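# Unlatch boot-drive carrier, pull it, place in tray

## Task

Swing the boot-drive carrier's latch open (its upper end rotates outward and downward), slide the carrier out of its slot in the back panel, and set it down on the parts tray's floor. No part of the carrier, the opened latch included, may rest on the top edge of the tray's rim. The tray is loose; at the end it must sit flat on the table with nothing hanging past the table edge. Everything must stay in place without the robot holding it.

## Robot and tools

Robot: one uf850 arm with a two-finger parallel gripper and a single camera on the wrist, cam_wrist (672x504 pixels). There is only one arm, so every row and every joint list describes that arm alone.

Joint order, used in every row and every per-joint list in results: waist (joint1), shoulder (joint2), elbow (joint3), forearm roll (joint4), wrist pitch (joint5), wrist roll (joint6). Stated ranges in radians: waist -6.283 to 6.283, shoulder -2.304 to 2.304, elbow -4.224 to 0.061, forearm roll -6.283 to 6.283, wrist pitch -2.164 to 2.164, wrist roll -6.283 to 6.283. The true end may differ by up to 0.010 rad.

Frames: the scene frame has its origin on the table top straight under the arm base, +z upward, +y to the left when facing along +x. Positions are in metres, orientation is a quaternion in w,x,y,z order. The base can be slightly tilted, and the reported hand position gets less accurate at long reach. In the gripper frame the fingers point along +z and separate along y. end_effector_position is the pinch point between closed pads, roughly 2 cm short of the fingertips; closing pushes the tips about 10 mm further along +z.

A row is 7 numbers, each in [-1, 1]: six joint displacements in the order above, then the gripper opening. Joint numbers are scaled so 1.0 equals 2.036 rad; they are offsets, not poses. The opening is absolute: +1 fully open, -1 closed.

execute_actions(actions): actions is a list of actions; each action is a list of 0 to 15 rows, one row per control step of 1/30 s, and the last row is repeated until 15 steps have passed. Every row's displacements are counted from the joint angles at the start of that action, not from the preceding row; for the first action they come from the latest reported angles. An action asking a joint to go more than 0.010 rad beyond its range is refused; if the first action is refused or any action is malformed, the call does nothing. An empty list simply returns the current state and images.

move(target, speed, blocking): target is one row; its offsets are taken from the Joint positions in the latest result that lists them. All joints travel along paths that finish together, so the hand traces a curve. speed (0.01 to 2 rad/s, default 0.5) caps the joint with the longest way to go; paths run 0.5 to 10 s and are cut off at 10 s. Moves do not stop for obstacles: faster moves hit harder, and a target set beyond a contact pushes harder. The finger value is sent at the start. With blocking=false the result returns after 0.5 s while motion continues; before sending further rows or moves, call wait or stop until a result shows the move ended.

wait(seconds): 0 to 10 s, holds the last command and returns early if a running move finishes. stop(): brakes a running move; braking needs room, and the fingers keep moving. zoom_image(camera, region): camera is "cam_wrist", region is [x0, y0, x1, y1] in image pixels from the top-left, at most 504x504. show_instructions(): shows the reference images for the scene. read_manual(section): only "licences". finished_scene(scene): ends the current scene (give its number) after the robot has held the last command; irreversible, and it reports success.

Results: a state line with hand pose and velocities; Joint positions and Joint velocities (rad, rad/s) followed by the finger-pad gap (m; 0.084 means fully open); Joint targets, the angles currently being driven toward, which can change without new commands; grip_measured, the measured opening on the command scale; joint torques (offset and noisy, nonzero even in free air); and for action calls, step readings of joint angles with HELD where a row was held back. "joint sent to its limit" means a joint was driven to its end; the absence of this line does not prove there is more room. "joint command not followed" means the clearance check altered or blocked targets. A move adds a "move:" line: the ending (done = settled near target; otherwise e.g. off_target, moving, held, fault), limits=held or limits=none, and the joint farthest from its target.

Motion limits: joint targets move at most 3.14 rad/s, take 0.16 s to accelerate, are kept within 0.623 rad of the measured angle, and are scaled back if they would place the hand over 70 mm from where it is. Large motions need several actions; an unfinished one must be re-commanded.

Gripping: to hold something, command an opening clearly less than grip_measured; the gap sets the squeeze, up to about 24 N per pad for objects up to about 6 cm. Fast closing can press harder. Parts held may get brief external tugs, and loose objects may be nudged.

Load limits (N m): waist 53.4, shoulder 53.4, elbow 44.5, forearm roll 24, wrist pitch 16.9, wrist roll 16.9, including held weight. Reaching one triggers a TORQUE FAULT: the arm backs off, pauses 10 s and drops the rest of the call. Holding loads heats motors; MOTOR HOT appears at 65 °C and at 80 °C an OVER-TEMPERATURE FAULT brakes the arm.

The camera calibration gives K, distortion D and T_world_to_cam (scene frame to camera frame, metres) for cam_wrist, with small errors.

Avoid: dropping or slamming the carrier, striking things hard, shoving the tray off the table or over its edge, leaving the carrier on the rim, and knocking anything onto the floor.

Each tool is called after "Request:" as name(argument=value, ...) on one line, values as JSON.

Reference images:

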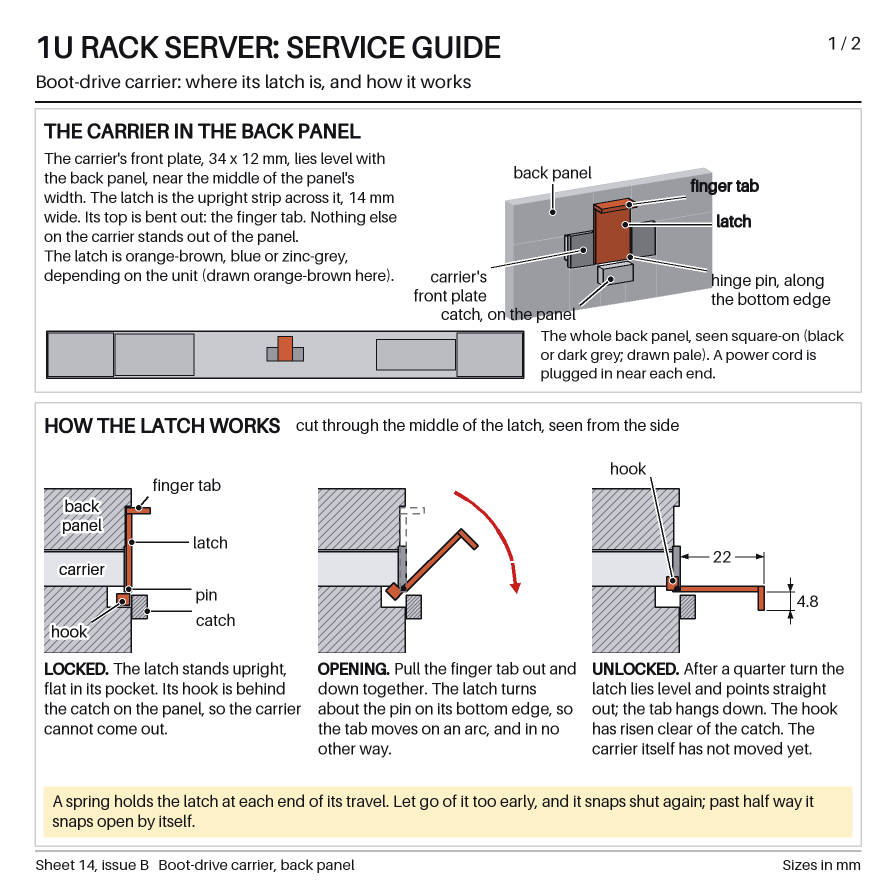

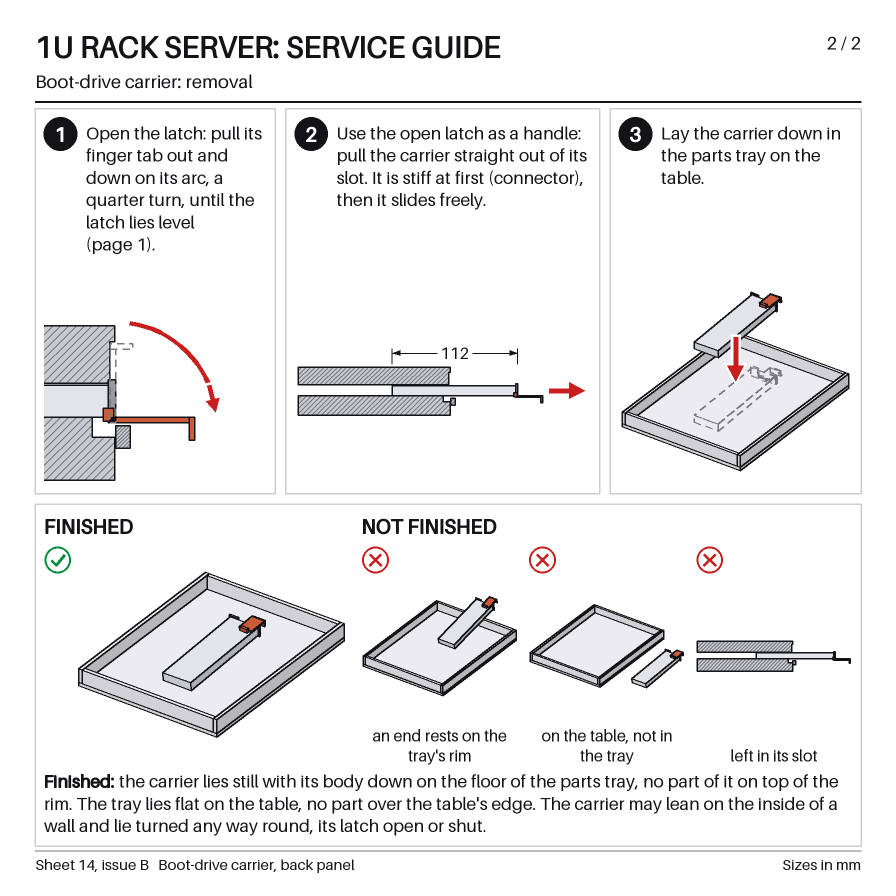

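## Session

Request:
execute_actions(actions=[])

Scene clock: 0.00 s.
end_effector_position=(+0.4218, +0.5607, +0.2728) grip_measured=+1.00 end_effector_quat_wxyz=(+0.426, +0.886, -0.139, -0.119) end_effector_velocity=(-0.000, +0.000, +0.000) end_effector_angular_velocity=(-0.000, +0.000, -0.000)
Joint names: [waist, shoulder, elbow, forearm roll, wrist pitch, wrist roll]
Joint positions: [ 0.636 -0.221 -1.478  0.127 -1.487  0.72   0.084]
Joint velocities: [ 0.     0.    -0.     0.    -0.001  0.    -0.   ]
Joint torques (N m, as the arm reports them, + toward a larger angle): no reading
Joint targets: [0.636 -0.221 -1.478 0.127 -1.487 0.720]

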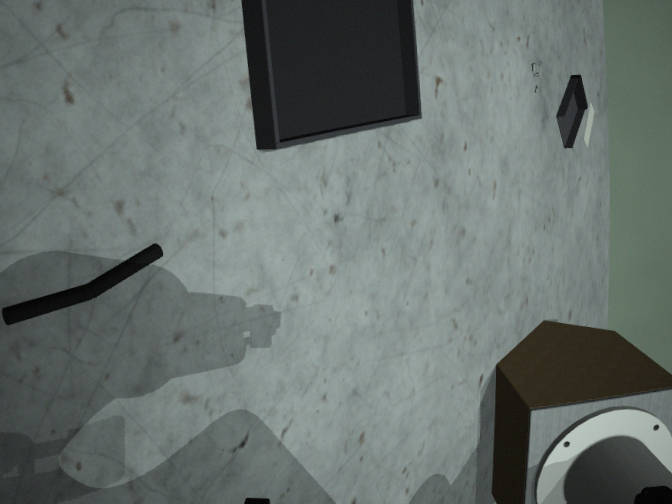

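Request:
move(target=[-0.558,0,0,0.401,-0.178,0,1], speed=1.0)

Scene clock: 116.17 s.
end_effector_position=(+0.5136, +0.4159, +0.6177) grip_measured=+1.00 end_effector_quat_wxyz=(-0.098, +0.780, -0.614, -0.078) end_effector_velocity=(-0.000, -0.000, +0.001) end_effector_angular_velocity=(+0.003, -0.002, -0.001)
Joint names: [waist, shoulder, elbow, forearm roll, wrist pitch, wrist roll]
Joint positions: [-0.5   -0.221 -1.478  0.943 -1.85   0.72   0.084]
Joint velocities: [-0.003 -0.     0.     0.003 -0.001  0.    -0.   ]
Joint torques (N m, as the arm reports them, + toward a larger angle): [-13.91   7.89 -14.43   0.66  -0.53   0.92]
Joint targets: [-0.500 -0.221 -1.478 0.943 -1.850 0.720]
move: done; limits=none; farthest joint: the waist, 0.000 radians from its target (1.136 radians at the start)
camera_calibration (this result's frames):
cam_wrist: T_world_to_cam=[[-0.969178, -0.244784, -0.0278293, 0.642492], [-0.244704, 0.943419, 0.223787, -0.33114], [-0.0285249, 0.2237, -0.974241, 0.65628], [0, 0, 0, 1]] pos_world=[0.560378, 0.322866, 0.73136]

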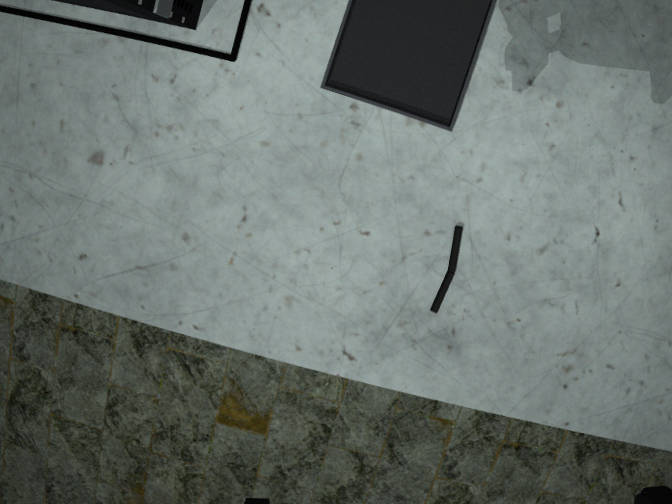

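Request:
move(target=[0,0,0,-0.118,0.313,0,1], speed=1.0)

Scene clock: 124.27 s.
end_effector_position=(+0.5998, +0.2793, +0.6386) grip_measured=+1.00 end_effector_quat_wxyz=(+0.009, +0.751, -0.614, +0.241) end_effector_velocity=(+0.000, -0.001, +0.001) end_effector_angular_velocity=(-0.002, -0.002, -0.001)
Joint names: [waist, shoulder, elbow, forearm roll, wrist pitch, wrist roll]
Joint positions: [-0.5   -0.221 -1.478  0.703 -1.213  0.72   0.084]
Joint velocities: [-0.001 -0.     0.    -0.001  0.003  0.     0.   ]
Joint torques (N m, as the arm reports them, + toward a larger angle): [-14.58  11.17 -14.82   0.14   0.27   0.8 ]
Joint targets: [-0.500 -0.221 -1.478 0.703 -1.213 0.720]
move: done; limits=none; farthest joint: the waist, 0.000 radians from its target (0.000 radians at the start)
camera_calibration (this result's frames):
cam_wrist: T_world_to_cam=[[-0.937145, -0.243316, -0.250113, 0.815458], [-0.131611, 0.910313, -0.392441, 0.149082], [0.323168, -0.334856, -0.885118, 0.597798], [0, 0, 0, 1]] pos_world=[0.590634, 0.262878, 0.791584]

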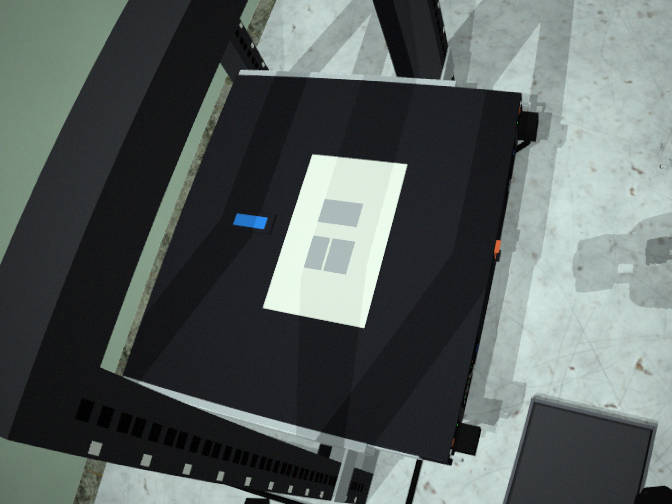

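Request:
move(target=[0.0426,-0.353,0.1292,0.1394,0.1132,-1.0,1], speed=1.2)

Request:
move(target=[0,0,0,0,0,-0.0239,1])

Scene clock: 199.53 s.
end_effector_position=(+0.5303, -0.0296, +0.2399) grip_measured=+1.00 end_effector_quat_wxyz=(+0.000, +1.000, -0.024, -0.000) end_effector_velocity=(-0.001, -0.001, -0.001) end_effector_angular_velocity=(+0.001, +0.002, +0.000)
Joint names: [waist, shoulder, elbow, forearm roll, wrist pitch, wrist roll]
Joint positions: [-0.413 -0.94  -1.215  0.987 -0.982 -1.315  0.084]
Joint velocities: [-0.    -0.002  0.001 -0.     0.    -0.002  0.   ]
Joint torques (N m, as the arm reports them, + toward a larger angle): [-21.36  29.76 -16.01   0.47  -0.24   0.82]
Joint targets: [-0.413 -0.940 -1.215 0.987 -0.982 -1.315]
move: done; limits=none; farthest joint: the wrist roll, 0.001 radians from its target (2.036 radians at the start)
camera_calibration (this result's frames):
cam_wrist: T_world_to_cam=[[-0.0386472, -0.998707, 0.0330138, 0.00866351], [-0.999133, 0.0381097, -0.0167574, 0.60884], [0.0154776, -0.0336328, -0.999314, 0.36345], [0, 0, 0, 1]] pos_world=[0.603022, -0.00232657, 0.373117]

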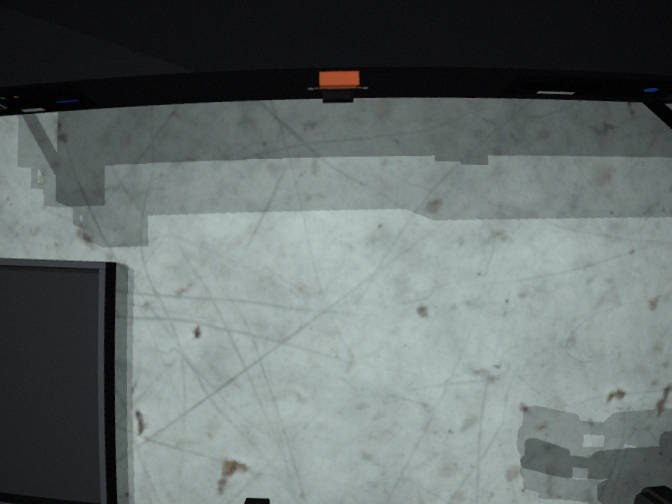

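Scene clock: 200.43 s.
end_effector_position=(+0.5303, -0.0296, +0.2399) grip_measured=+1.00 end_effector_quat_wxyz=(+0.000, +1.000, +0.000, -0.000) end_effector_velocity=(+0.000, +0.000, +0.000) end_effector_angular_velocity=(+0.000, +0.000, +0.003)
Joint names: [waist, shoulder, elbow, forearm roll, wrist pitch, wrist roll]
Joint positions: [-0.413 -0.94  -1.215  0.987 -0.982 -1.363  0.084]
Joint velocities: [-0.     0.    -0.    -0.    -0.001 -0.002 -0.   ]
Joint torques (N m, as the arm reports them, + toward a larger angle): [-24.32  28.72 -16.4    0.92  -0.29   0.96]
Joint targets: [-0.413 -0.940 -1.215 0.987 -0.982 -1.364]
move: done; limits=none; farthest joint: the waist, 0.000 radians from its target (0.000 radians at the start)
camera_calibration (this result's frames):
cam_wrist: T_world_to_cam=[[0.00972993, -0.999409, 0.0329678, -0.0170028], [-0.999807, -0.0102859, -0.0167363, 0.607759], [0.0170655, -0.0327986, -0.999316, 0.362633], [0, 0, 0, 1]] pos_world=[0.601618, 0.00115243, 0.373117]

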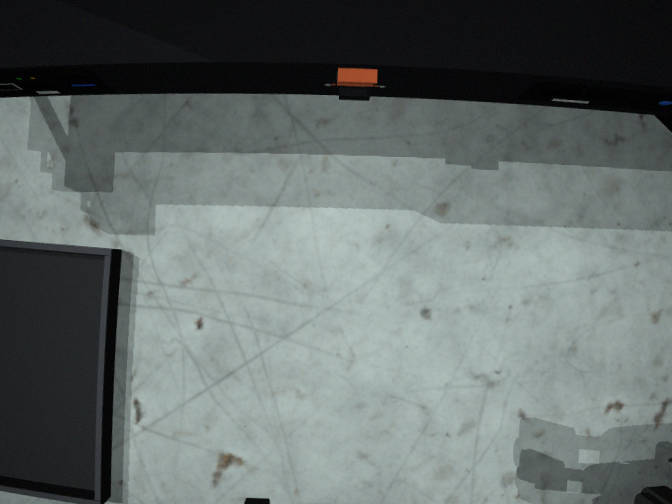

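Request:
zoom_image(camera="cam_wrist", region=[300, 50, 420, 120])

Request:
zoom_image(camera="cam_wrist", region=[200, 440, 672, 504])

Region (300, 50, 420, 120) of cam_wrist's 672x504 image, scaled by 4.200, with more detail than that image has; it fills the top 294 rows of this view, and the rest is white.

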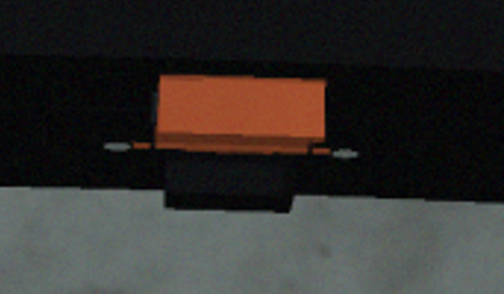

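Region (200, 440, 672, 504) of cam_wrist's 672x504 image, scaled by 1.068, with more detail than that image has; it fills the top 68 rows of this view, and the rest is white.

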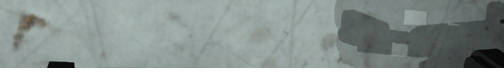

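Request:
zoom_image(camera="cam_wrist", region=[592, 464, 672, 504])

Request:
zoom_image(camera="cam_wrist", region=[220, 464, 300, 504])

Region (592, 464, 672, 504) of cam_wrist's 672x504 image, scaled by 6.300, with more detail than that image has.

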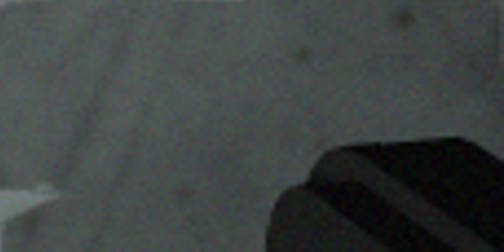

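Region (220, 464, 300, 504) of cam_wrist's 672x504 image, scaled by 6.300, with more detail than that image has.

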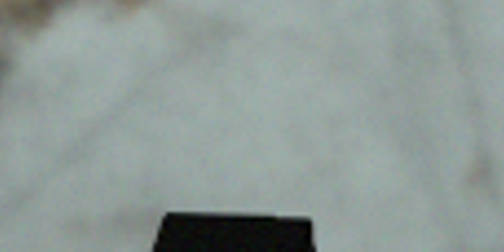

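Request:
move(target=[0.06341,-0.06946,-0.15031,0.00917,-0.02531,0.1027,-0.4], speed=0.4)

Scene clock: 272.93 s.
end_effector_position=(+0.6402, -0.0085, +0.2049) grip_measured=-0.42 end_effector_quat_wxyz=(+0.000, +1.000, -0.008, -0.000) end_effector_velocity=(+0.001, +0.000, -0.001) end_effector_angular_velocity=(-0.001, +0.000, +0.001)
Joint names: [waist, shoulder, elbow, forearm roll, wrist pitch, wrist roll]
Joint positions: [-0.284 -1.081 -1.521  1.005 -1.034 -1.155  0.026]
Joint velocities: [ 0.002 -0.001 -0.002  0.     0.     0.001 -0.   ]
Joint torques (N m, as the arm reports them, + toward a larger angle): [-26.86  34.91 -15.58   0.4   -0.22   0.91]
Joint targets: [-0.284 -1.081 -1.521 1.005 -1.034 -1.154]
move: done; limits=none; farthest joint: the forearm roll, 0.001 radians from its target (0.019 radians at the start)
camera_calibration (this result's frames):
cam_wrist: T_world_to_cam=[[-0.00731146, -0.99943, 0.0329596, 0.0150818], [-0.999836, 0.00675945, -0.0168285, 0.717383], [0.0165961, -0.0330773, -0.999315, 0.326743], [0, 0, 0, 1]] pos_world=[0.711953, 0.0210318, 0.338094]

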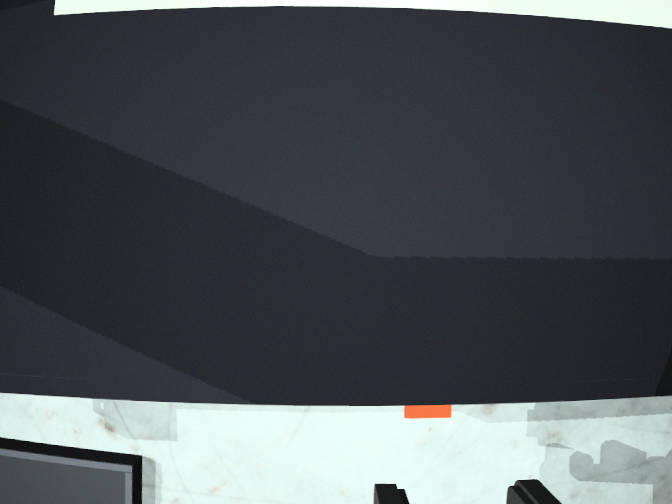

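Request:
zoom_image(camera="cam_wrist", region=[360, 384, 570, 504])

Region (360, 384, 570, 504) of cam_wrist's 672x504 image, scaled by 2.400, with more detail than that image has; it fills the top 288 rows of this view, and the rest is white.

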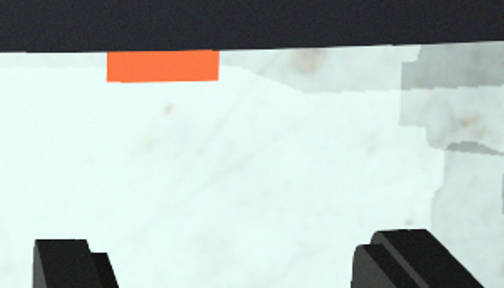

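Request:
move(target=[0.02536,-0.01946,0.00373,0.03241,0.02061,-0.0174,-0.4], speed=0.1)

Request:
zoom_image(camera="cam_wrist", region=[360, 384, 570, 504])

Scene clock: 334.73 s.
end_effector_position=(+0.6402, -0.0068, +0.1601) grip_measured=-0.42 end_effector_quat_wxyz=(+0.000, +1.000, -0.008, -0.000) end_effector_velocity=(-0.001, -0.000, -0.002) end_effector_angular_velocity=(-0.001, +0.000, -0.001)
Joint names: [waist, shoulder, elbow, forearm roll, wrist pitch, wrist roll]
Joint positions: [-0.233 -1.12  -1.514  1.071 -0.992 -1.19   0.026]
Joint velocities: [ 0.002 -0.001  0.001  0.002  0.002 -0.001 -0.   ]
Joint torques (N m, as the arm reports them, + toward a larger angle): [-26.42  32.3  -15.37   0.49  -0.05   0.72]
Joint targets: [-0.233 -1.121 -1.514 1.071 -0.992 -1.190]
move: done; limits=none; farthest joint: the waist, 0.001 radians from its target (0.052 radians at the start)
camera_calibration (this result's frames):
cam_wrist: T_world_to_cam=[[-0.00724441, -0.999429, 0.032991, 0.0181896], [-0.999834, 0.00668792, -0.0169471, 0.716659], [0.0167168, -0.0331082, -0.999312, 0.281976], [0, 0, 0, 1]] pos_world=[0.711958, 0.022722, 0.293327]

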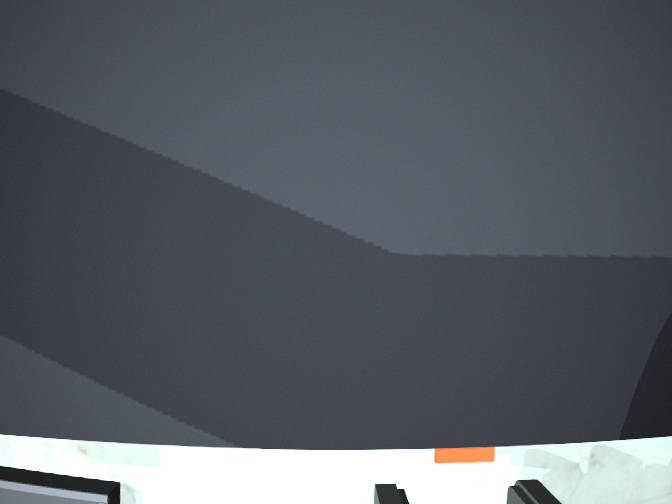

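Region (360, 384, 570, 504) of cam_wrist's 672x504 image, scaled by 2.400, with more detail than that image has; it fills the top 288 rows of this view, and the rest is white.

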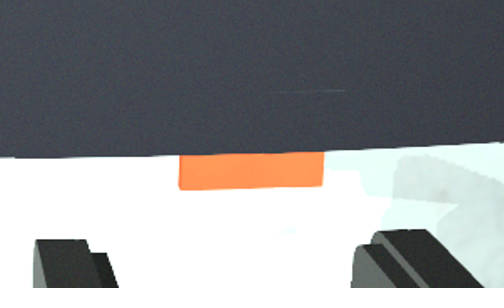

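Request:
move(target=[0.002007,-0.007812,-0.017923,-0.004185,-0.004167,0.011041,-0.45], speed=0.06)

Request:
zoom_image(camera="cam_wrist", region=[360, 424, 570, 504])

Scene clock: 365.50 s.
end_effector_position=(+0.6500, -0.0069, +0.1601) grip_measured=-0.47 end_effector_quat_wxyz=(+0.000, +1.000, -0.008, -0.000) end_effector_velocity=(+0.001, +0.000, +0.000) end_effector_angular_velocity=(+0.001, -0.000, +0.000)
Joint names: [waist, shoulder, elbow, forearm roll, wrist pitch, wrist roll]
Joint positions: [-0.229 -1.136 -1.55   1.062 -1.001 -1.168  0.024]
Joint velocities: [-0.    -0.001 -0.003 -0.    -0.002  0.001 -0.   ]
Joint torques (N m, as the arm reports them, + toward a larger angle): [-30.26  33.85 -15.81   0.09  -0.22   0.89]
Joint targets: [-0.229 -1.136 -1.550 1.062 -1.001 -1.167]
move: done; limits=none; farthest joint: the elbow, 0.001 radians from its target (0.037 radians at the start)
camera_calibration (this result's frames):
cam_wrist: T_world_to_cam=[[-0.00728242, -0.999427, 0.0330693, 0.0181812], [-0.999835, 0.00672692, -0.0168783, 0.726454], [0.0166462, -0.0331868, -0.999311, 0.281835], [0, 0, 0, 1]] pos_world=[0.721775, 0.0226372, 0.293301]

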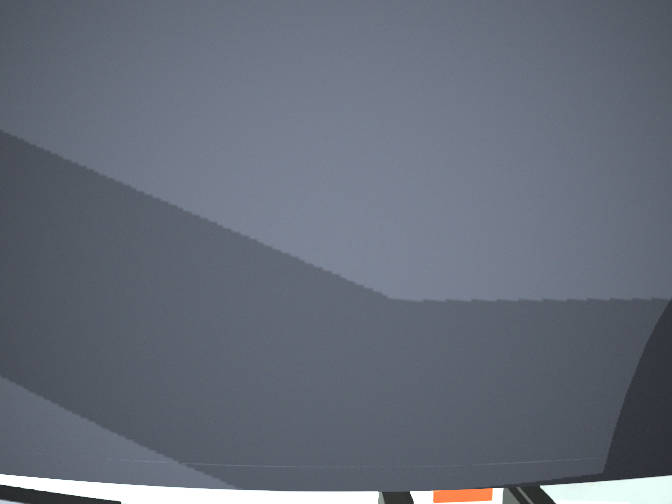

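Region (360, 424, 570, 504) of cam_wrist's 672x504 image, scaled by 2.400, with more detail than that image has; it fills the top 192 rows of this view, and the rest is white.

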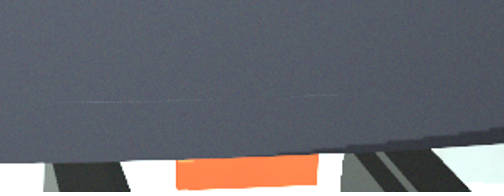

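Request:
execute_actions(actions=[[[0.0001,-0.0004,-0.0009,-0.0002,-0.0002,0.0005,-0.47],[0.0002,-0.0007,-0.0016,-0.0004,-0.0004,0.001,-0.48],[0.0003,-0.0011,-0.0025,-0.0006,-0.0006,0.0015,-0.49],[0.00036,-0.0014,-0.0032,-0.00075,-0.00075,0.002,-0.5]],[[0,0,0,0,0,0,-0.53],[0,0,0,0,0,0,-0.56],[0,0,0,0,0,0,-0.59],[0,0,0,0,0,0,-0.62],[0,0,0,0,0,0,-0.64],[0,0,0,0,0,0,-0.66],[0,0,0,0,0,0,-0.68],[0,0,0,0,0,0,-0.70],[0,0,0,0,0,0,-0.72],[0,0,0,0,0,0,-0.75],[0,0,0,0,0,0,-0.78],[0,0,0,0,0,0,-0.81],[0,0,0,0,0,0,-0.84],[0,0,0,0,0,0,-0.87],[0,0,0,0,0,0,-0.9]]])

Request:
zoom_image(camera="cam_wrist", region=[360, 424, 570, 504])

Scene clock: 384.53 s.
end_effector_position=(+0.6515, -0.0070, +0.1600) grip_measured=-0.74 end_effector_quat_wxyz=(+0.000, +1.000, -0.008, -0.001) end_effector_velocity=(+0.000, -0.000, +0.001) end_effector_angular_velocity=(-0.001, -0.001, +0.002)
Joint names: [waist, shoulder, elbow, forearm roll, wrist pitch, wrist roll]
Joint positions: [-0.228 -1.139 -1.556  1.061 -1.002 -1.164  0.011]
Joint velocities: [-0.001  0.    -0.001 -0.001  0.    -0.001 -0.   ]
Joint torques (N m, as the arm reports them, + toward a larger angle): [-27.36  34.56 -16.71   1.56  -0.2    0.7 ]
Joint targets: [-0.228 -1.139 -1.556 1.061 -1.002 -1.164]
Step readings (joint positions; steps 1 to 15: 1st action; 16 to 30: 2nd action):
0: [-0.229 -1.136 -1.550 1.062 -1.001 -1.167]
1: [-0.229 -1.136 -1.550 1.062 -1.001 -1.167]
2: [-0.229 -1.136 -1.550 1.062 -1.001 -1.167]
4: [-0.229 -1.137 -1.551 1.062 -1.001 -1.167]
8: [-0.228 -1.138 -1.555 1.061 -1.002 -1.165]
15: [-0.228 -1.139 -1.556 1.061 -1.002 -1.164]
16: [-0.228 -1.139 -1.556 1.061 -1.003 -1.164]
17: [-0.228 -1.139 -1.556 1.061 -1.003 -1.164]
19: [-0.228 -1.139 -1.556 1.061 -1.003 -1.164]
23: [-0.228 -1.139 -1.556 1.061 -1.002 -1.164]
30: Joint positions above
camera_calibration (this result's frames):
cam_wrist: T_world_to_cam=[[-0.00757478, -0.999429, 0.0329405, 0.0183136], [-0.99984, 0.00703687, -0.0164152, 0.727831], [0.016174, -0.0330596, -0.999323, 0.281983], [0, 0, 0, 1]] pos_world=[0.723293, 0.0225037, 0.293137]

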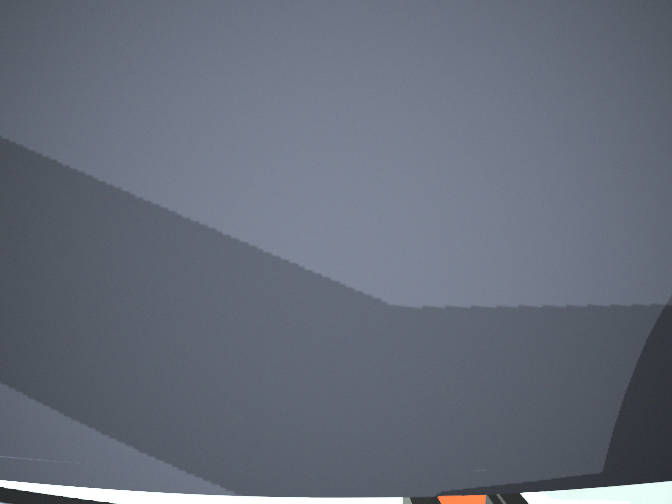

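Region (360, 424, 570, 504) of cam_wrist's 672x504 image, scaled by 2.400, with more detail than that image has; it fills the top 192 rows of this view, and the rest is white.

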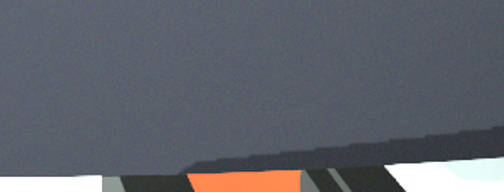

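Request:
execute_actions(actions=[])

Scene clock: 391.37 s.
end_effector_position=(+0.6515, -0.0069, +0.1600) grip_measured=-0.74 end_effector_quat_wxyz=(+0.000, +1.000, -0.008, -0.001) end_effector_velocity=(-0.000, -0.000, +0.000) end_effector_angular_velocity=(-0.000, +0.000, -0.000)
Joint names: [waist, shoulder, elbow, forearm roll, wrist pitch, wrist roll]
Joint positions: [-0.228 -1.139 -1.556  1.061 -1.002 -1.164  0.011]
Joint velocities: [-0. -0.  0. -0.  0. -0. -0.]
Joint torques (N m, as the arm reports them, + toward a larger angle): [-25.25  38.02 -16.29   1.04  -0.44   0.84]
Joint targets: [-0.228 -1.139 -1.556 1.061 -1.002 -1.164]
camera_calibration (this result's frames):
cam_wrist: T_world_to_cam=[[-0.00746982, -0.999437, 0.0327016, 0.018373], [-0.999842, 0.00693773, -0.0163543, 0.727826], [0.0161182, -0.0328186, -0.999331, 0.282069], [0, 0, 0, 1]] pos_world=[0.723302, 0.0225703, 0.293183]

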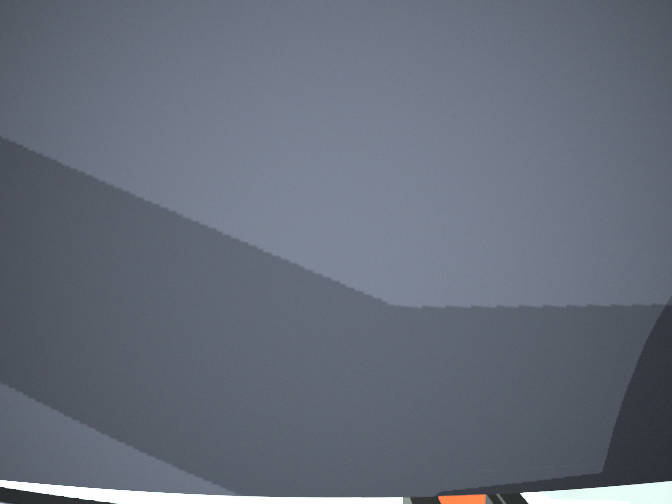

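Request:
execute_actions(actions=[[[-0.00004,0.0004,0.0011,0.00037,0.00032,-0.00073,-0.9],[-0.00008,0.0008,0.0022,0.00073,0.00064,-0.00147,-0.9],[-0.00011,0.0012,0.0033,0.0011,0.00096,-0.0022,-0.9],[-0.00015,0.0016,0.0044,0.00147,0.00127,-0.0029,-0.9],[-0.00019,0.002,0.0055,0.00183,0.0016,-0.0037,-0.9],[-0.000226,0.0024,0.00655,0.0022,0.00191,-0.0044,-0.9],[-0.0002,0.00272,0.00758,0.00263,0.00226,-0.00514,-0.9],[-0.00017,0.00304,0.0086,0.00306,0.0026,-0.00587,-0.9],[-0.00014,0.00336,0.00963,0.00348,0.00296,-0.0066,-0.9],[-0.00012,0.00368,0.01066,0.0039,0.0033,-0.00735,-0.9],[-0.00009,0.004,0.01168,0.00434,0.00365,-0.0081,-0.9],[-0.00006,0.00432,0.01271,0.00477,0.004,-0.00882,-0.9]]])

Request:
wait(seconds=0.3)

Request:
zoom_image(camera="cam_wrist", region=[360, 424, 570, 504])

Scene clock: 411.47 s.
end_effector_position=(+0.6456, -0.0069, +0.1582) grip_measured=-0.74 end_effector_quat_wxyz=(-0.000, +1.000, -0.008, -0.001) end_effector_velocity=(-0.011, +0.000, -0.005) end_effector_angular_velocity=(+0.003, +0.001, -0.001)
Joint names: [waist, shoulder, elbow, forearm roll, wrist pitch, wrist roll]
Joint positions: [-0.229 -1.131 -1.534  1.069 -0.996 -1.179  0.011]
Joint velocities: [ 0.     0.012  0.039  0.015  0.01  -0.027  0.   ]
Joint torques (N m, as the arm reports them, + toward a larger angle): [-26.7   33.55 -14.98   0.47  -0.59   0.98]
Joint targets: [-0.228 -1.130 -1.530 1.070 -0.994 -1.182]
Step readings (joint positions):
0: [-0.228 -1.139 -1.556 1.061 -1.002 -1.164]
1: [-0.228 -1.139 -1.556 1.061 -1.002 -1.164]
2: [-0.228 -1.139 -1.556 1.061 -1.002 -1.164]
4: [-0.228 -1.138 -1.554 1.062 -1.002 -1.165]
8: [-0.229 -1.135 -1.548 1.064 -0.999 -1.170]
15: Joint positions above
camera_calibration (this result's frames):
cam_wrist: T_world_to_cam=[[-0.00738522, -0.999446, 0.032448, 0.0184619], [-0.999839, 0.00685006, -0.0165734, 0.721975], [0.0163419, -0.0325652, -0.999336, 0.280174], [0, 0, 0, 1]] pos_world=[0.717416, 0.02263, 0.291354]

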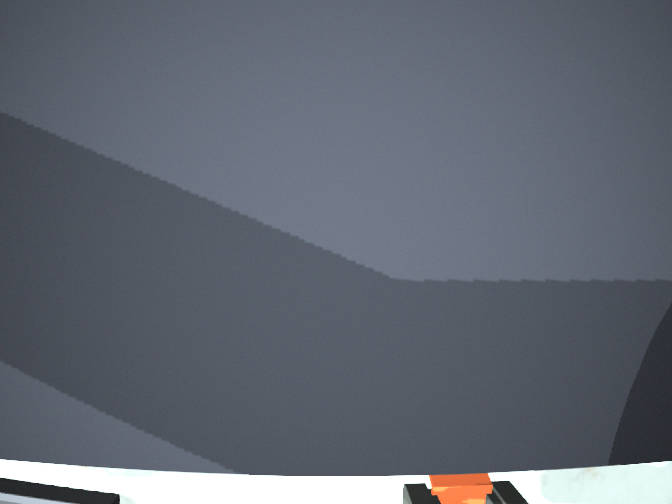

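Scene clock: 411.77 s.
end_effector_position=(+0.6446, -0.0069, +0.1576) grip_measured=-0.74 end_effector_quat_wxyz=(-0.000, +1.000, -0.008, -0.001) end_effector_velocity=(-0.000, +0.001, -0.001) end_effector_angular_velocity=(+0.001, +0.001, +0.000)
Joint names: [waist, shoulder, elbow, forearm roll, wrist pitch, wrist roll]
Joint positions: [-0.228 -1.13  -1.53   1.07  -0.995 -1.182  0.011]
Joint velocities: [ 0.001  0.001  0.002  0.001 -0.001 -0.001  0.   ]
Joint torques (N m, as the arm reports them, + toward a larger angle): [-23.47  33.88 -14.67   0.76  -0.62   0.92]
Joint targets: [-0.228 -1.130 -1.530 1.070 -0.994 -1.182]
wait: 0.30 s; at rest by 0.27 s
camera_calibration (this result's frames):
cam_wrist: T_world_to_cam=[[-0.00736877, -0.999446, 0.0324679, 0.0184559], [-0.999841, 0.00683693, -0.0164611, 0.720897], [0.01623, -0.032584, -0.999337, 0.279731], [0, 0, 0, 1]] pos_world=[0.716379, 0.0226317, 0.290813]

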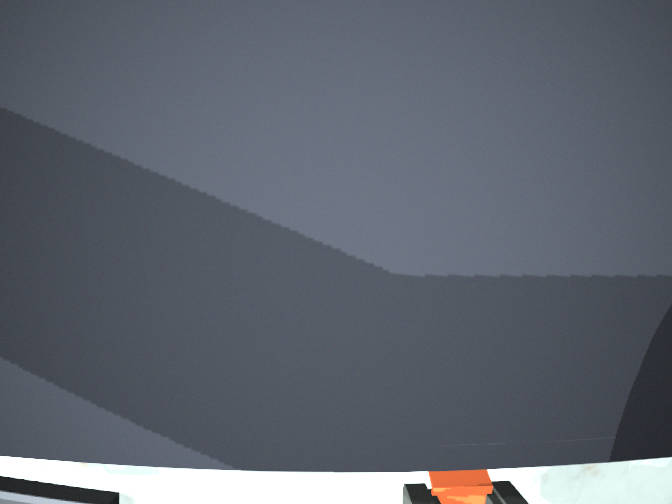

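Region (360, 424, 570, 504) of cam_wrist's 672x504 image, scaled by 2.400, with more detail than that image has; it fills the top 192 rows of this view, and the rest is white.

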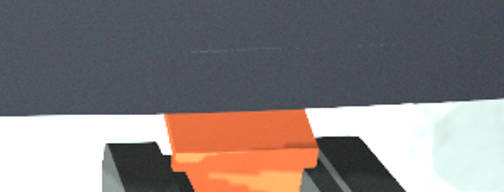

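Request:
move(target=[0.00204,0.002464,0.012822,0.007581,0.005643,-0.010415,-0.9], speed=0.05)

Request:
move(target=[0.004036,-0.001445,0.006518,0.007812,0.005167,-0.007466,-0.9], speed=0.04)

Request:
zoom_image(camera="cam_wrist", region=[360, 384, 570, 504])

Scene clock: 425.63 s.
end_effector_position=(+0.6375, -0.0068, +0.1514) grip_measured=-0.73 end_effector_quat_wxyz=(+0.000, +1.000, -0.008, -0.001) end_effector_velocity=(-0.000, +0.000, -0.000) end_effector_angular_velocity=(-0.000, -0.001, +0.000)
Joint names: [waist, shoulder, elbow, forearm roll, wrist pitch, wrist roll]
Joint positions: [-0.224 -1.125 -1.505  1.086 -0.983 -1.202  0.012]
Joint velocities: [ 0.     0.002  0.003  0.002  0.001 -0.003 -0.   ]
Joint torques (N m, as the arm reports them, + toward a larger angle): [-26.02  35.12 -14.91   1.5   -0.24   0.69]
Joint targets: [-0.224 -1.125 -1.504 1.086 -0.983 -1.203]
move: done; limits=none; farthest joint: the elbow, 0.001 radians from its target (0.026 radians at the start)
camera_calibration (this result's frames):
cam_wrist: T_world_to_cam=[[-0.00738438, -0.999435, 0.0328039, 0.0186338], [-0.999841, 0.006846, -0.0164943, 0.713701], [0.0162603, -0.0329205, -0.999326, 0.273599], [0, 0, 0, 1]] pos_world=[0.709276, 0.0227443, 0.284575]

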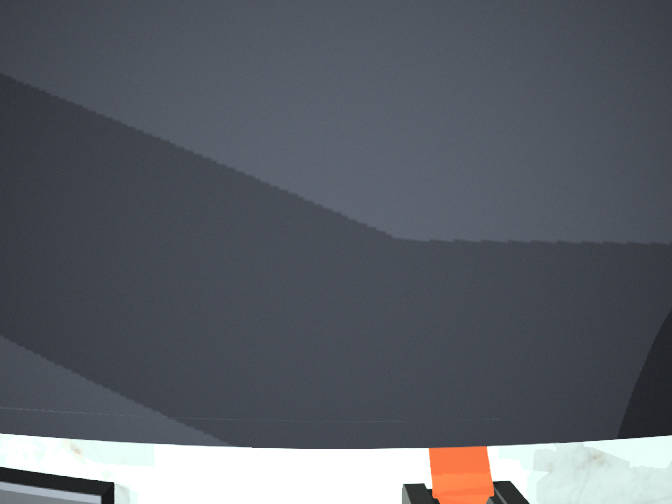

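Scene clock: 426.43 s.
end_effector_position=(+0.6336, -0.0068, +0.1430) grip_measured=-0.72 end_effector_quat_wxyz=(+0.000, +1.000, -0.008, -0.001) end_effector_velocity=(-0.001, -0.000, -0.001) end_effector_angular_velocity=(+0.000, -0.000, -0.000)
Joint names: [waist, shoulder, elbow, forearm roll, wrist pitch, wrist roll]
Joint positions: [-0.216 -1.128 -1.492  1.101 -0.973 -1.217  0.012]
Joint velocities: [ 0.    -0.001  0.002  0.002  0.001 -0.003  0.   ]
Joint torques (N m, as the arm reports them, + toward a larger angle): [-27.56  34.7  -17.44   1.69   0.07   0.85]
Joint targets: [-0.216 -1.128 -1.491 1.102 -0.972 -1.218]
move: done; limits=none; farthest joint: the waist, 0.000 radians from its target (0.008 radians at the start)
camera_calibration (this result's frames):
cam_wrist: T_world_to_cam=[[-0.0075143, -0.999414, 0.0334029, 0.0188864], [-0.999843, 0.00697208, -0.01632, 0.709714], [0.0160775, -0.0335203, -0.999309, 0.265415], [0, 0, 0, 1]] pos_world=[0.705477, 0.0228239, 0.276183]

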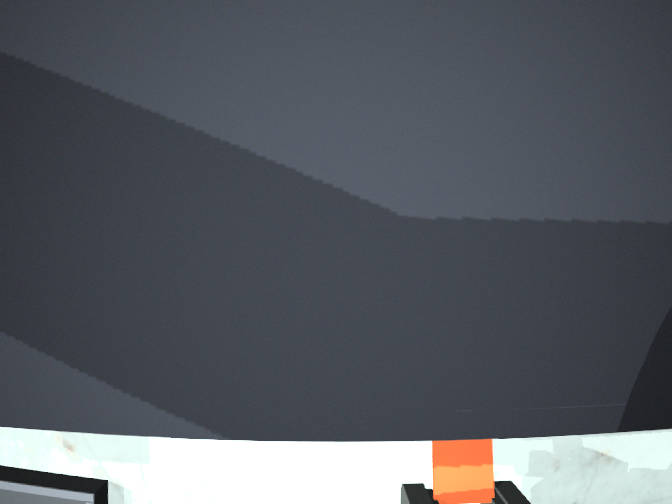

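Region (360, 384, 570, 504) of cam_wrist's 672x504 image, scaled by 2.400, with more detail than that image has; it fills the top 288 rows of this view, and the rest is white.

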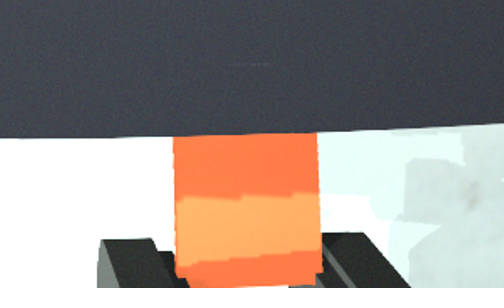

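Request:
move(target=[0.004248,-0.004153,-0.000995,0.005229,0.002939,-0.002383,-0.9], speed=0.03)

Request:
execute_actions(actions=[[[0,0,0,0,0,0,-0.75],[0,0,0,0,0,0,-0.7],[0,0,0,0,0,0,-0.65],[0,0,0,0,0,0,-0.6],[0,0,0,0,0,0,-0.55],[0,0,0,0,0,0,-0.5]]])

Request:
zoom_image(camera="cam_wrist", region=[360, 384, 570, 504])

Scene clock: 436.80 s.
end_effector_position=(+0.6335, -0.0069, +0.1357) grip_measured=-0.72 end_effector_quat_wxyz=(+0.000, +1.000, -0.009, -0.001) end_effector_velocity=(+0.000, +0.000, -0.000) end_effector_angular_velocity=(+0.001, -0.001, +0.000)
Joint names: [waist, shoulder, elbow, forearm roll, wrist pitch, wrist roll]
Joint positions: [-0.208 -1.136 -1.493  1.112 -0.967 -1.222  0.013]
Joint velocities: [ 0.    -0.001 -0.     0.002 -0.001 -0.001  0.   ]
Joint torques (N m, as the arm reports them, + toward a larger angle): [-25.59  38.33 -20.31   2.48   0.57   0.84]
Joint targets: [-0.207 -1.137 -1.494 1.112 -0.967 -1.222]
move: done; limits=none; farthest joint: the elbow, 0.001 radians from its target (0.003 radians at the start)
camera_calibration (this result's frames):
cam_wrist: T_world_to_cam=[[-0.00794864, -0.999406, 0.0335224, 0.0192708], [-0.999851, 0.00742959, -0.0155798, 0.709419], [0.0153215, -0.0336412, -0.999317, 0.258547], [0, 0, 0, 1]] pos_world=[0.705505, 0.0226865, 0.268777]

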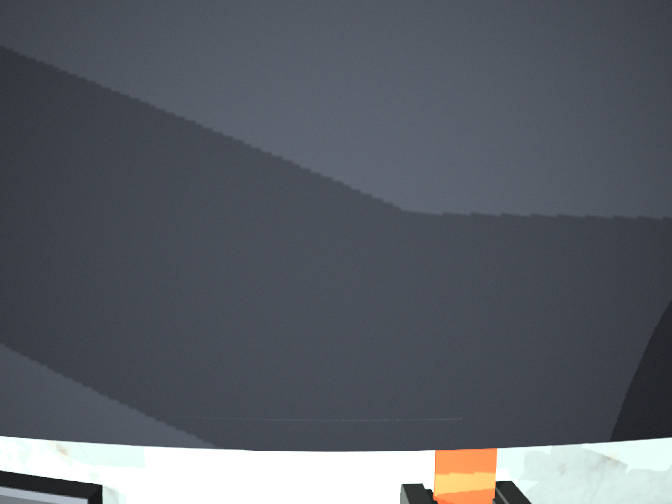

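Scene clock: 437.30 s.
end_effector_position=(+0.6338, -0.0069, +0.1358) grip_measured=-0.52 end_effector_quat_wxyz=(+0.001, +1.000, -0.009, -0.001) end_effector_velocity=(-0.002, +0.000, -0.001) end_effector_angular_velocity=(+0.003, +0.003, -0.000)
Joint names: [waist, shoulder, elbow, forearm roll, wrist pitch, wrist roll]
Joint positions: [-0.208 -1.136 -1.494  1.112 -0.967 -1.222  0.021]
Joint velocities: [-0.    -0.     0.002 -0.001 -0.003 -0.001  0.   ]
Joint torques (N m, as the arm reports them, + toward a larger angle): [-26.34  36.2  -14.82  -0.06  -0.13   0.86]
Joint targets: [-0.208 -1.136 -1.493 1.112 -0.967 -1.222]
Step readings (joint positions):
0: [-0.208 -1.136 -1.493 1.112 -0.967 -1.222]
1: [-0.208 -1.137 -1.493 1.112 -0.967 -1.222]
2: [-0.208 -1.137 -1.493 1.112 -0.967 -1.222]
4: [-0.208 -1.137 -1.493 1.112 -0.967 -1.222]
8: [-0.208 -1.136 -1.495 1.112 -0.966 -1.222]
15: Joint positions above
camera_calibration (this result's frames):
cam_wrist: T_world_to_cam=[[-0.00772641, -0.999394, 0.03393, 0.0190674], [-0.999844, 0.00718126, -0.0161593, 0.709792], [0.0159059, -0.0340496, -0.999294, 0.258307], [0, 0, 0, 1]] pos_world=[0.70572, 0.0227539, 0.268947]

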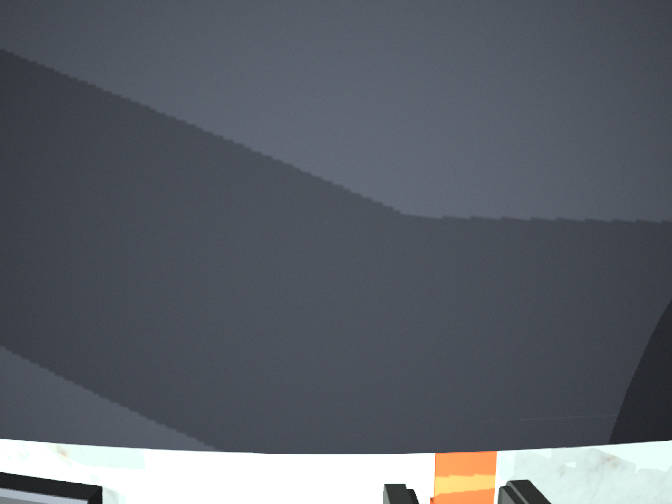

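Region (360, 384, 570, 504) of cam_wrist's 672x504 image, scaled by 2.400, with more detail than that image has; it fills the top 288 rows of this view, and the rest is white.

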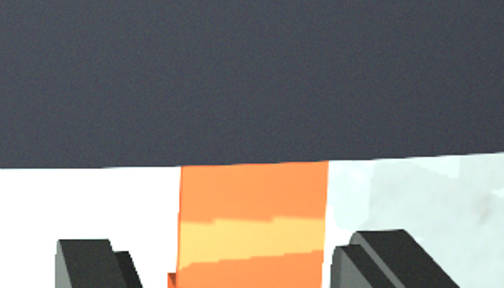

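Request:
move(target=[0.000649,-0.007479,-0.020571,-0.006988,-0.006051,0.013871,-0.5], speed=0.08)

Request:
execute_actions(actions=[[[0,0,0,0,0,0,-0.55],[0,0,0,0,0,0,-0.59],[0,0,0,0,0,0,-0.62],[0,0,0,0,0,0,-0.64],[0,0,0,0,0,0,-0.66],[0,0,0,0,0,0,-0.68],[0,0,0,0,0,0,-0.70],[0,0,0,0,0,0,-0.73],[0,0,0,0,0,0,-0.76],[0,0,0,0,0,0,-0.8],[0,0,0,0,0,0,-0.84],[0,0,0,0,0,0,-0.88],[0,0,0,0,0,0,-0.92],[0,0,0,0,0,0,-0.96],[0,0,0,0,0,0,-1]]])

Scene clock: 459.13 s.
end_effector_position=(+0.6454, -0.0069, +0.1384) grip_measured=-0.52 end_effector_quat_wxyz=(+0.000, +1.000, -0.008, -0.001) end_effector_velocity=(+0.000, -0.000, +0.000) end_effector_angular_velocity=(+0.000, -0.000, -0.000)
Joint names: [waist, shoulder, elbow, forearm roll, wrist pitch, wrist roll]
Joint positions: [-0.206 -1.152 -1.535  1.098 -0.979 -1.194  0.021]
Joint velocities: [-0.001 -0.001 -0.002 -0.001 -0.001  0.001 -0.   ]
Joint torques (N m, as the arm reports them, + toward a larger angle): [-26.93  33.17 -15.68   0.3   -0.19   0.86]
Joint targets: [-0.206 -1.152 -1.535 1.098 -0.979 -1.194]
move: done; limits=none; farthest joint: the elbow, 0.001 radians from its target (0.043 radians at the start)
camera_calibration (this result's frames):
cam_wrist: T_world_to_cam=[[-0.00745101, -0.99943, 0.0329416, 0.0190594], [-0.999839, 0.00690767, -0.0165774, 0.721495], [0.0163404, -0.0330598, -0.99932, 0.260436], [0, 0, 0, 1]] pos_world=[0.717265, 0.0226746, 0.271591]

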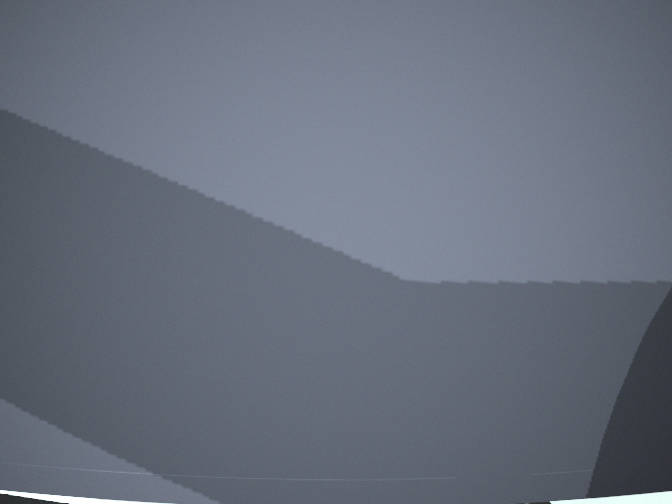

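Scene clock: 459.63 s.
end_effector_position=(+0.6454, -0.0070, +0.1384) grip_measured=-0.70 end_effector_quat_wxyz=(+0.000, +1.000, -0.008, -0.001) end_effector_velocity=(-0.000, +0.001, -0.000) end_effector_angular_velocity=(+0.000, +0.001, +0.001)
Joint names: [waist, shoulder, elbow, forearm roll, wrist pitch, wrist roll]
Joint positions: [-0.206 -1.152 -1.535  1.098 -0.979 -1.194  0.013]
Joint velocities: [ 0.001  0.001  0.     0.    -0.    -0.    -0.   ]
Joint torques (N m, as the arm reports them, + toward a larger angle): [-26.4   34.59 -14.75   1.33  -0.24   0.89]
Joint targets: [-0.206 -1.152 -1.535 1.098 -0.979 -1.194]
Step readings (joint positions):
0: [-0.206 -1.152 -1.535 1.098 -0.979 -1.194]
1: [-0.206 -1.152 -1.535 1.098 -0.979 -1.194]
2: [-0.206 -1.152 -1.535 1.098 -0.979 -1.194]
4: [-0.206 -1.152 -1.535 1.098 -0.979 -1.194]
8: [-0.206 -1.152 -1.535 1.098 -0.979 -1.194]
15: Joint positions above
camera_calibration (this result's frames):
cam_wrist: T_world_to_cam=[[-0.00751693, -0.999423, 0.0331271, 0.0189958], [-0.999837, 0.0069685, -0.0166398, 0.721499], [0.0163994, -0.0332468, -0.999313, 0.260397], [0, 0, 0, 1]] pos_world=[0.717254, 0.0226145, 0.271595]

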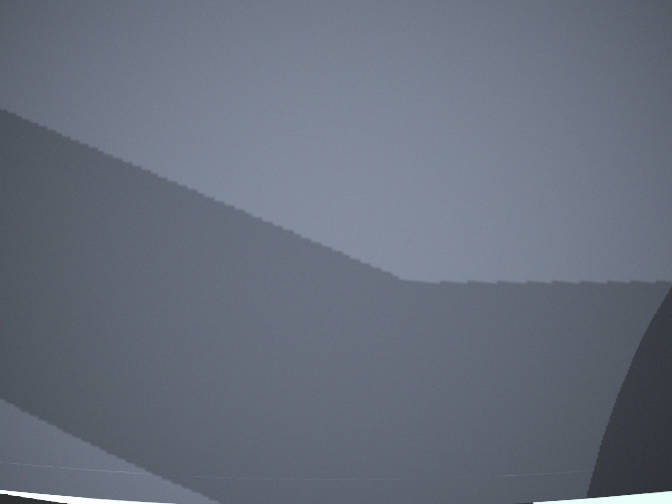

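Request:
move(target=[-0.001827,0.007623,0.017849,0.004715,0.003998,-0.011415,-1], speed=0.03)

Scene clock: 488.30 s.
end_effector_position=(+0.6355, -0.0067, +0.1384) grip_measured=-0.70 end_effector_quat_wxyz=(+0.000, +1.000, -0.008, -0.001) end_effector_velocity=(-0.000, -0.000, -0.000) end_effector_angular_velocity=(-0.001, -0.000, -0.000)
Joint names: [waist, shoulder, elbow, forearm roll, wrist pitch, wrist roll]
Joint positions: [-0.21  -1.136 -1.499  1.107 -0.971 -1.217  0.013]
Joint velocities: [-0.     0.001  0.002  0.001  0.001 -0.001  0.   ]
Joint torques (N m, as the arm reports them, + toward a larger angle): [-26.9   33.06 -14.42   0.19  -0.39   0.79]
Joint targets: [-0.210 -1.136 -1.499 1.107 -0.971 -1.217]
move: done; limits=none; farthest joint: the waist, 0.000 radians from its target (0.003 radians at the start)
camera_calibration (this result's frames):
cam_wrist: T_world_to_cam=[[-0.00747377, -0.999431, 0.0328929, 0.0191383], [-0.99984, 0.00693358, -0.0165062, 0.711563], [0.0162687, -0.033011, -0.999323, 0.260612], [0, 0, 0, 1]] pos_world=[0.707352, 0.0227968, 0.271552]

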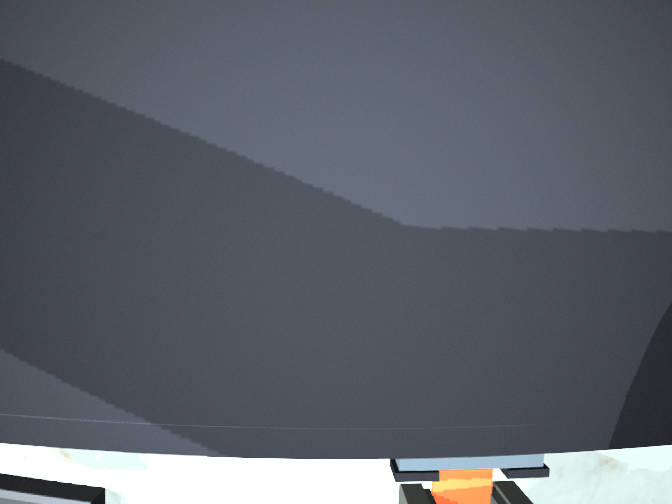

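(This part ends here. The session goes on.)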